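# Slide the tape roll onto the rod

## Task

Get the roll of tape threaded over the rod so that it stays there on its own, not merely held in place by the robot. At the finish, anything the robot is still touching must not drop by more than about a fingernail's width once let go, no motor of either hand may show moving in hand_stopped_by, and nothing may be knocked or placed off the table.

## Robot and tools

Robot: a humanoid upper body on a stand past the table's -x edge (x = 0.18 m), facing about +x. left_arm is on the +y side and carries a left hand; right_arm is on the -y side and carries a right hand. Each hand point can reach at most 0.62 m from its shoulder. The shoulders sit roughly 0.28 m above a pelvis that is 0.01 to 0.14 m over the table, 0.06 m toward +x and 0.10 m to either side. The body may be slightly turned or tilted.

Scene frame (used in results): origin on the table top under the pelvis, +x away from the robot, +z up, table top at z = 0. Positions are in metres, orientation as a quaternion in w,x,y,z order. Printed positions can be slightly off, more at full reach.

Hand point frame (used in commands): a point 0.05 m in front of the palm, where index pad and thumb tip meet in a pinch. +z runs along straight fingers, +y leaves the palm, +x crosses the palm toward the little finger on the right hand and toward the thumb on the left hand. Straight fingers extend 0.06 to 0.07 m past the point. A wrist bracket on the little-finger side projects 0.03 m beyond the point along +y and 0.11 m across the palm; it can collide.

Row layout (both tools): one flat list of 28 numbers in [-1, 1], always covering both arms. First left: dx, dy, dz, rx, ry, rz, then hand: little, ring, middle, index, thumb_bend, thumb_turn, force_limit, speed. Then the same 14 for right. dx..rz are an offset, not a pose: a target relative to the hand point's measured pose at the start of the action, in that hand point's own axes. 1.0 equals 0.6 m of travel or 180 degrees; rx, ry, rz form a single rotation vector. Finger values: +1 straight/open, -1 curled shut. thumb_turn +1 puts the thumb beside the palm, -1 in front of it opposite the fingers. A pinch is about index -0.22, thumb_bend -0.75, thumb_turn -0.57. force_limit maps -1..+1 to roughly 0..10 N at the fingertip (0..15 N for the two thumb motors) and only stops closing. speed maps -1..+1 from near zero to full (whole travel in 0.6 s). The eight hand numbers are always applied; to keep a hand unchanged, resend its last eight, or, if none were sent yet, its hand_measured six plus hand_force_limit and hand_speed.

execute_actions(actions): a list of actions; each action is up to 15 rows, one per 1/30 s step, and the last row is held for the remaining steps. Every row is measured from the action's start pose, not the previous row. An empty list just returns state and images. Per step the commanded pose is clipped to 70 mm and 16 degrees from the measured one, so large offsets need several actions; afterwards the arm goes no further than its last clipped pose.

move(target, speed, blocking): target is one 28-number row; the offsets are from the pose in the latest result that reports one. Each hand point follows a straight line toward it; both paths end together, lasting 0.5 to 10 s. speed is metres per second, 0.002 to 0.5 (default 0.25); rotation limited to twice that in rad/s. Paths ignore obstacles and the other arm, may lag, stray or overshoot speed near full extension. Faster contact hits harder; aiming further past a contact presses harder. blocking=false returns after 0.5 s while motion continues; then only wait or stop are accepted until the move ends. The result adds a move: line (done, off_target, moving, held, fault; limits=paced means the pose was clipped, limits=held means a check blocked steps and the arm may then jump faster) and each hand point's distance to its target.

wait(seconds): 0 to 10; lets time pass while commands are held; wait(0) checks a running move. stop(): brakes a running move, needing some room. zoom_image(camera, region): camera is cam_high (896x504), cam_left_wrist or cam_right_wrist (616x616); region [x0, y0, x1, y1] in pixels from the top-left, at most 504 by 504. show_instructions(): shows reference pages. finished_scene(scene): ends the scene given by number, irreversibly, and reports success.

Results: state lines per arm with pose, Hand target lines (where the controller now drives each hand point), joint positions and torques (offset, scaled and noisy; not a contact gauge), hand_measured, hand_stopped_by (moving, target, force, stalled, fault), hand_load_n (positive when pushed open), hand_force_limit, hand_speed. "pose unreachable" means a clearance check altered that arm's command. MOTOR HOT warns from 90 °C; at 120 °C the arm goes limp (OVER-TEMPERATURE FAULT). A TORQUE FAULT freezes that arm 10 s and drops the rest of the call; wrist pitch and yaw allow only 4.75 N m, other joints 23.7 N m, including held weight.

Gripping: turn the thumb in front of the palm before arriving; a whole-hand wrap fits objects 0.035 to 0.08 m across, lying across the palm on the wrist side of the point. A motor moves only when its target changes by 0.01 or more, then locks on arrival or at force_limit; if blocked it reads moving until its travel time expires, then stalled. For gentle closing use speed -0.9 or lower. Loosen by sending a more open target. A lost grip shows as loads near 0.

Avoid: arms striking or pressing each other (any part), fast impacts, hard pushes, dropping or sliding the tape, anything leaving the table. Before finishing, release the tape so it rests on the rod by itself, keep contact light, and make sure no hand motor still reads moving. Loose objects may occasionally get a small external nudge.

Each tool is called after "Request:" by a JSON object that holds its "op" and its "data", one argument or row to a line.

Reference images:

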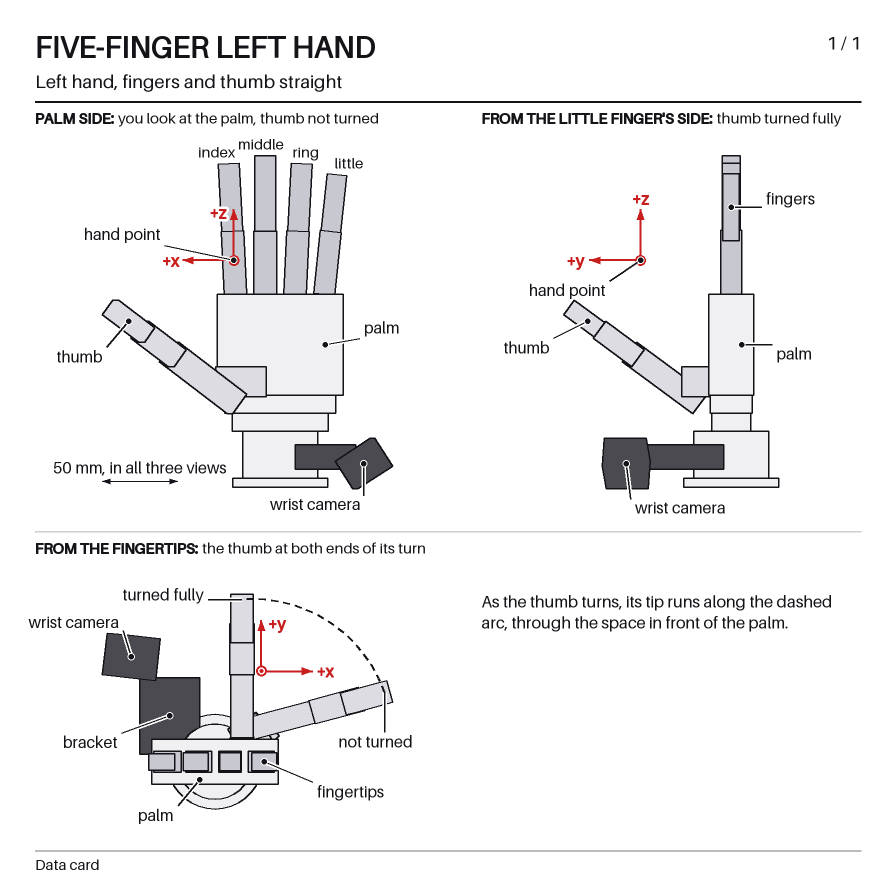

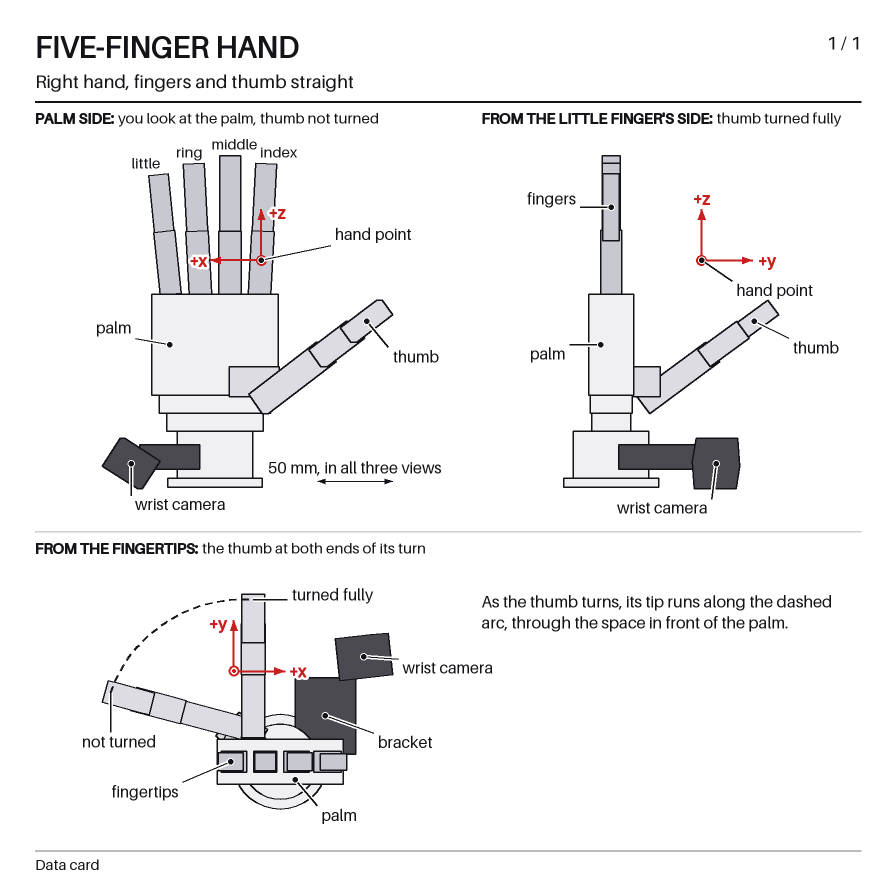

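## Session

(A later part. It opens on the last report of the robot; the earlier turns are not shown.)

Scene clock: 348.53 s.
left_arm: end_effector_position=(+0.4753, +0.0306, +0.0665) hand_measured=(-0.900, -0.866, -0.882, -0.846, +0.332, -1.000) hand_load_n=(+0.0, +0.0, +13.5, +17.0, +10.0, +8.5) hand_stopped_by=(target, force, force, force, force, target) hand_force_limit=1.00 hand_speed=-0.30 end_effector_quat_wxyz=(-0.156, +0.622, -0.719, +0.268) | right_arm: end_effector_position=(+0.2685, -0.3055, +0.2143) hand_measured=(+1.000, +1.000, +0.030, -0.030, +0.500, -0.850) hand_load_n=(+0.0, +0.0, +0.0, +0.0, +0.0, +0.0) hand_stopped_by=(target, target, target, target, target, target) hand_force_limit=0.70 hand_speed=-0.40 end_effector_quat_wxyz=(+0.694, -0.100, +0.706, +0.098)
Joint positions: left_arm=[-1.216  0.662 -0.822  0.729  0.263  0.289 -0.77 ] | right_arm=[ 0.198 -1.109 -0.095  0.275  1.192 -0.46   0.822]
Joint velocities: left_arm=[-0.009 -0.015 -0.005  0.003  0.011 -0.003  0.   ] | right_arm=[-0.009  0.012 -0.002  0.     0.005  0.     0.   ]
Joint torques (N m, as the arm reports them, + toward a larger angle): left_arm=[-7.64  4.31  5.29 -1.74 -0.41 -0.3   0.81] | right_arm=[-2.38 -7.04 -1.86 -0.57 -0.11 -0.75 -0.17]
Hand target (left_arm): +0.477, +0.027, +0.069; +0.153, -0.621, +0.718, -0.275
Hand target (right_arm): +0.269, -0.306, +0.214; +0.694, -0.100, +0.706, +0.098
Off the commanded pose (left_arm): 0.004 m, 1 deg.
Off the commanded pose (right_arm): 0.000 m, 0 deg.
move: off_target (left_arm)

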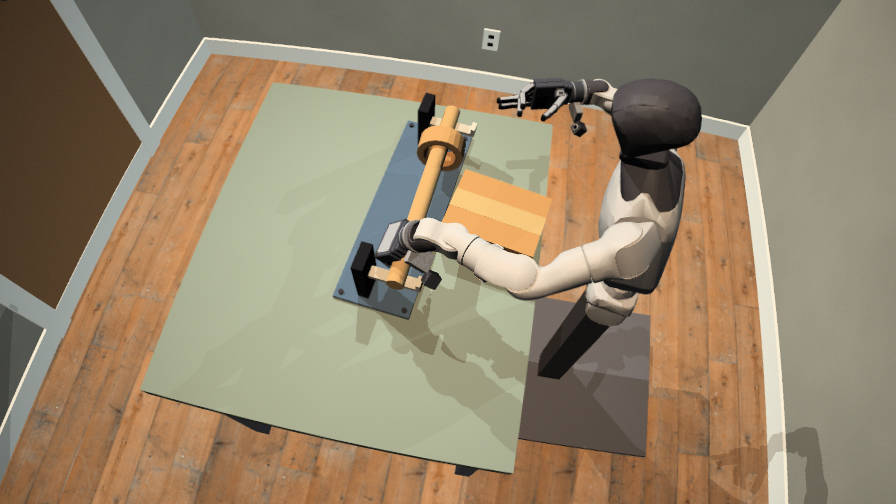

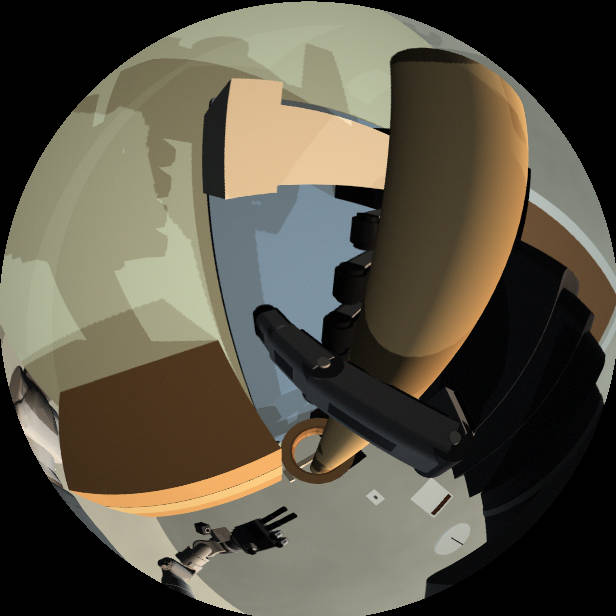

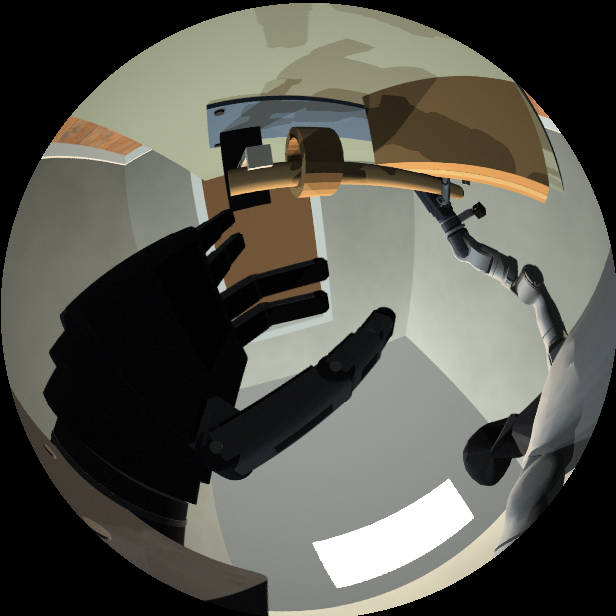

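Request:
{"op": "move", "data": {
  "target": [0,0.008,0.011,0,0.005,-0.0035,-0.9,-0.9,-1,-1,-0.5,-1,1,-0.3, 0,0,0,0,0,0,1,1,0.03,-0.03,0.5,-0.85,0.7,-0.4],
  "speed": 0.02
}}

Scene clock: 359.47 s.
left_arm: end_effector_position=(+0.4755, +0.0303, +0.0590) hand_measured=(-0.900, -0.866, -0.882, -0.846, +0.332, -1.000) hand_load_n=(+0.0, +0.0, +13.5, +16.5, +10.0, +8.0) hand_stopped_by=(target, force, force, force, force, target) hand_force_limit=1.00 hand_speed=-0.30 end_effector_quat_wxyz=(-0.150, +0.624, -0.717, +0.273) | right_arm: end_effector_position=(+0.2685, -0.3055, +0.2143) hand_measured=(+1.000, +1.000, +0.030, -0.030, +0.500, -0.850) hand_load_n=(+0.0, +0.0, +0.0, +0.0, +0.0, +0.0) hand_stopped_by=(target, target, target, target, target, target) hand_force_limit=0.70 hand_speed=-0.40 end_effector_quat_wxyz=(+0.694, -0.100, +0.706, +0.098)
Joint positions: left_arm=[-1.208  0.643 -0.817  0.786  0.255  0.242 -0.74 ] | right_arm=[ 0.198 -1.109 -0.095  0.275  1.192 -0.46   0.822]
Joint velocities: left_arm=[-0.006  0.011 -0.006  0.003  0.017 -0.005  0.002] | right_arm=[-0.002  0.002  0.008 -0.008 -0.002  0.     0.   ]
Joint torques (N m, as the arm reports them, + toward a larger angle): left_arm=[-7.36  4.67  4.27 -1.55 -0.06 -0.38  0.65] | right_arm=[-2.65 -6.82 -2.52 -0.76 -0.01 -0.66 -0.14]
Hand target (left_arm): +0.475, +0.030, +0.058; +0.149, -0.623, +0.717, -0.273
Hand target (right_arm): +0.269, -0.305, +0.214; +0.694, -0.100, +0.706, +0.098
Off the commanded pose (left_arm): 0.001 m, 0 deg.
Off the commanded pose (right_arm): 0.000 m, 0 deg.
move: done

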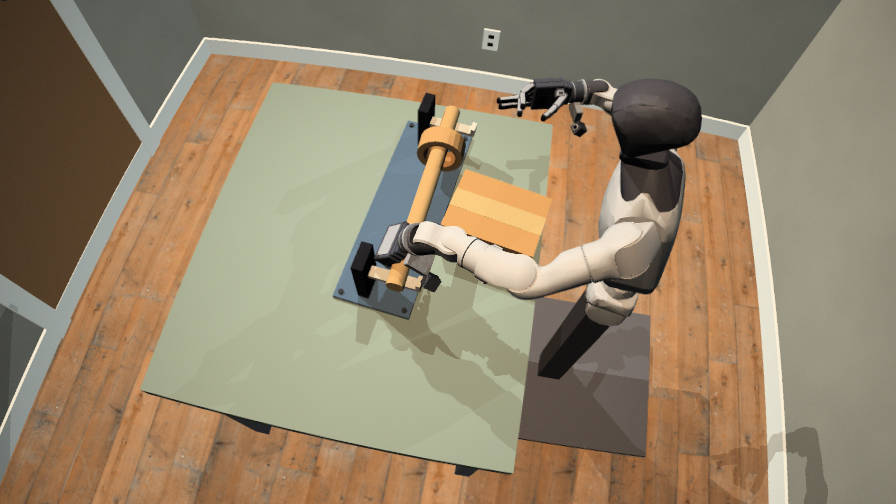

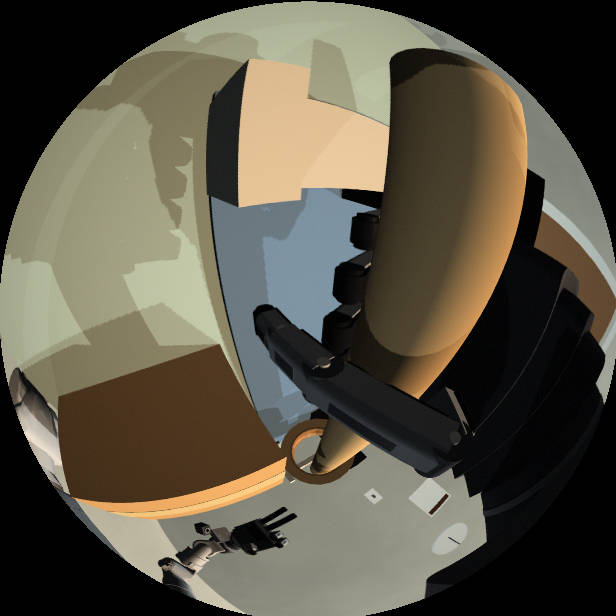

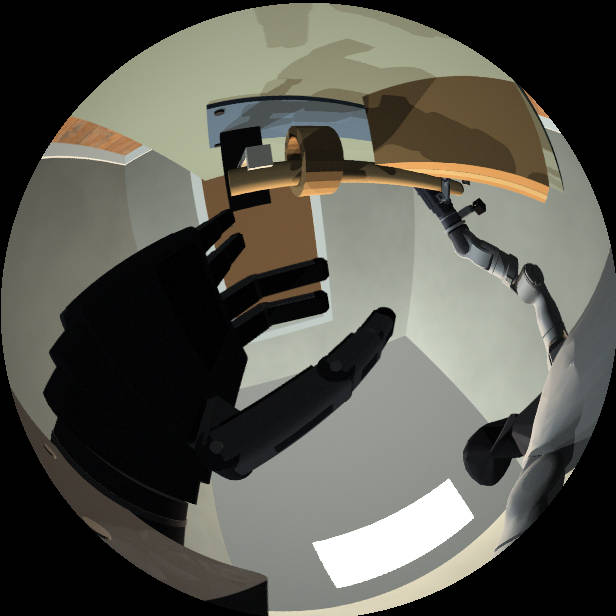

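Close enough; ease down 3 mm and open gently.

Request:
{"op": "move", "data": {
  "target": [0,0.003,0.004,0,0,0,0.8,0.8,0.8,0.8,1,-1,1,-0.3, 0,0,0,0,0,0,1,1,0.03,-0.03,0.5,-0.85,0.7,-0.4],
  "speed": 0.02
}}

Request:
{"op": "move", "data": {
  "target": [0,-0.06,-0.19,0,0,0,0.8,0.8,0.8,0.8,1,-1,1,-0.3, 0,0,0,0,0,0,1,1,0.03,-0.03,0.5,-0.85,0.7,-0.4],
  "speed": 0.15
}}

Scene clock: 370.63 s.
left_arm: end_effector_position=(+0.4637, +0.0315, +0.0501) hand_measured=(+0.698, +0.800, +0.800, +0.800, +1.000, -1.000) hand_load_n=(-10.0, +0.0, +0.0, +0.0, +0.0, +0.5) hand_stopped_by=(stalled, target, target, target, target, target) hand_force_limit=1.00 hand_speed=-0.30 end_effector_quat_wxyz=(-0.130, +0.633, -0.720, +0.254) | right_arm: end_effector_position=(+0.2685, -0.3055, +0.2143) hand_measured=(+1.000, +1.000, +0.030, -0.030, +0.500, -0.850) hand_load_n=(+0.0, +0.0, +0.0, +0.0, +0.0, +0.0) hand_stopped_by=(target, target, target, target, target, target) hand_force_limit=0.70 hand_speed=-0.40 end_effector_quat_wxyz=(+0.694, -0.100, +0.706, +0.098)
Joint positions: left_arm=[-1.195  0.636 -0.82   0.795  0.243  0.244 -0.775] | right_arm=[ 0.198 -1.109 -0.095  0.275  1.192 -0.46   0.822]
Joint velocities: left_arm=[ 0.017 -0.015  0.002  0.     0.014  0.001  0.   ] | right_arm=[ 0.018 -0.012  0.008  0.     0.003  0.     0.   ]
Joint torques (N m, as the arm reports them, + toward a larger angle): left_arm=[-6.68  4.36  3.68 -1.47  1.09 -0.3   1.7 ] | right_arm=[-2.67 -7.03 -2.07 -0.73 -0.13 -0.59 -0.25]
Hand target (left_arm): +0.475, +0.030, +0.057; +0.150, -0.624, +0.717, -0.272
Hand target (right_arm): +0.269, -0.305, +0.214; +0.694, -0.100, +0.706, +0.098
Off the commanded pose (left_arm): 0.013 m, 3 deg.
Off the commanded pose (right_arm): 0.000 m, 0 deg.
move: off_target (left_arm)

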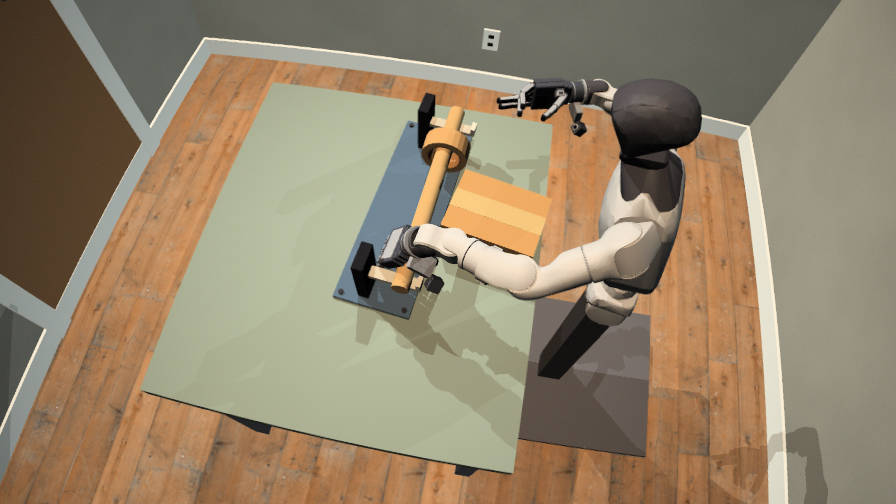

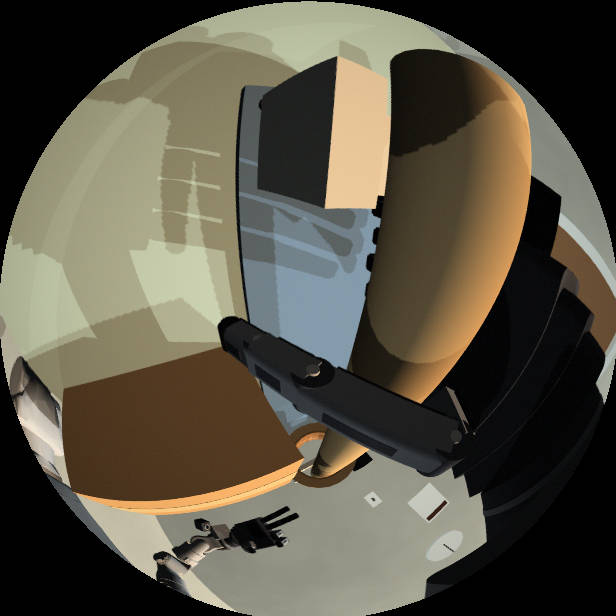

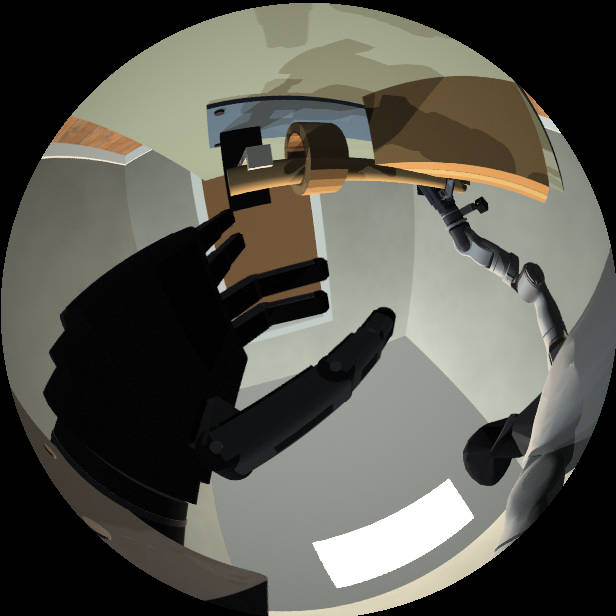

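Scene clock: 371.80 s.
left_arm: end_effector_position=(+0.4368, +0.0545, +0.1646) hand_measured=(+0.700, +0.800, +0.800, +0.800, +1.000, -1.000) hand_load_n=(+0.0, +0.0, +0.0, +0.0, +0.0, +0.0) hand_stopped_by=(stalled, target, target, target, target, target) hand_force_limit=1.00 hand_speed=-0.30 end_effector_quat_wxyz=(-0.132, +0.634, -0.717, +0.256) | right_arm: end_effector_position=(+0.2685, -0.3055, +0.2143) hand_measured=(+1.000, +1.000, +0.030, -0.030, +0.500, -0.850) hand_load_n=(+0.0, +0.0, +0.0, +0.0, +0.0, +0.0) hand_stopped_by=(target, target, target, target, target, target) hand_force_limit=0.70 hand_speed=-0.40 end_effector_quat_wxyz=(+0.694, -0.100, +0.706, +0.098)
Joint positions: left_arm=[-1.232  1.019 -0.706  0.154  0.178  0.584 -1.127] | right_arm=[ 0.198 -1.109 -0.095  0.275  1.192 -0.46   0.822]
Joint velocities: left_arm=[ 0.009 -0.017  0.006 -0.005  0.014  0.001 -0.004] | right_arm=[ 0.02  -0.017 -0.003  0.     0.012  0.     0.   ]
Joint torques (N m, as the arm reports them, + toward a larger angle): left_arm=[-5.23  4.46  4.66 -1.17  0.37  0.14  0.44] | right_arm=[-2.81 -6.9  -2.27 -0.48 -0.08 -0.66 -0.24]
Hand target (left_arm): +0.435, +0.053, +0.164; +0.128, -0.635, +0.718, -0.256
Hand target (right_arm): +0.269, -0.305, +0.214; +0.694, -0.100, +0.706, +0.098
Off the commanded pose (left_arm): 0.003 m, 1 deg.
Off the commanded pose (right_arm): 0.000 m, 0 deg.
move: done

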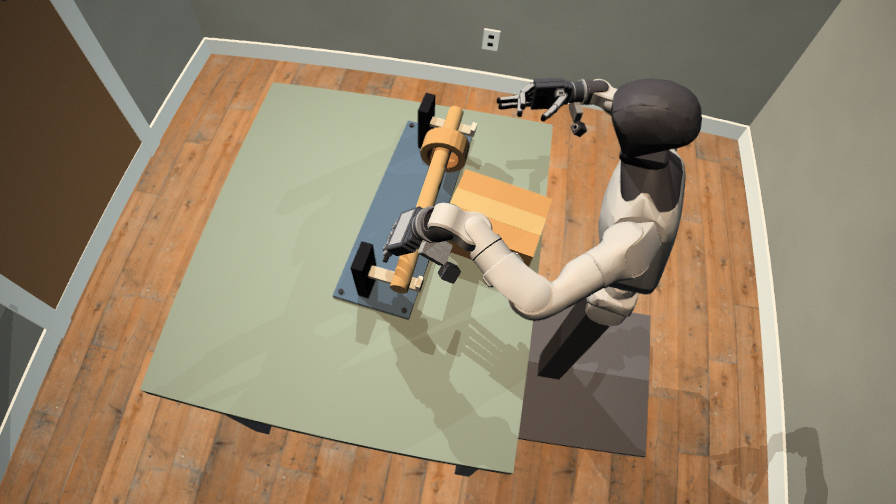

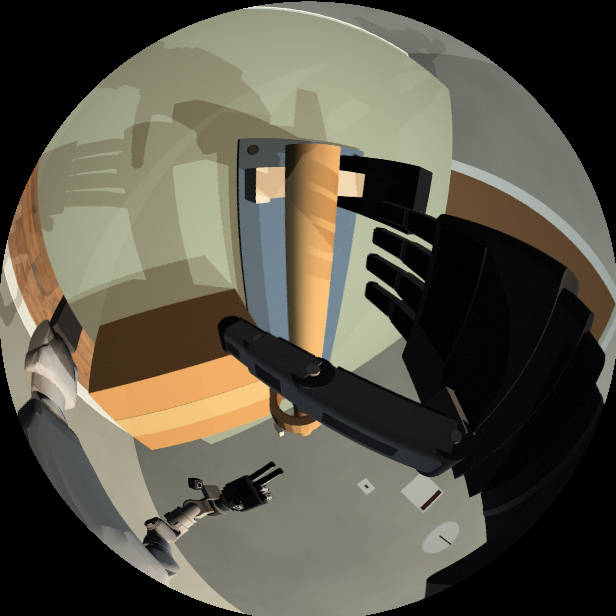

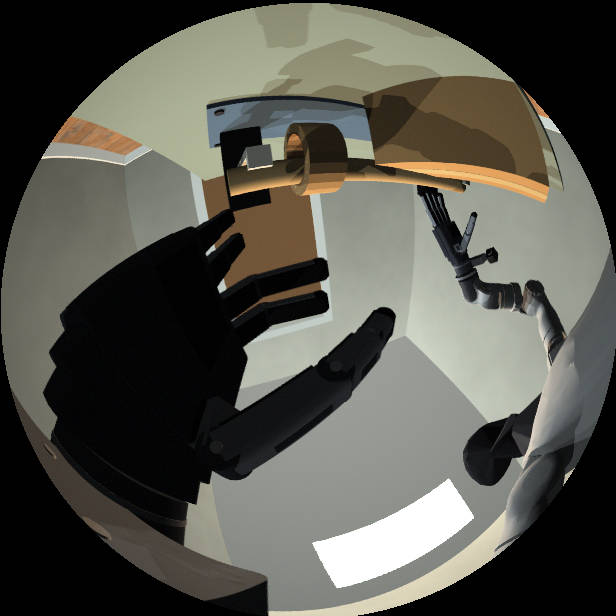

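Request:
{"op": "finished_scene", "data": {
  "scene": 1
}}

The scene is finished: the task was done.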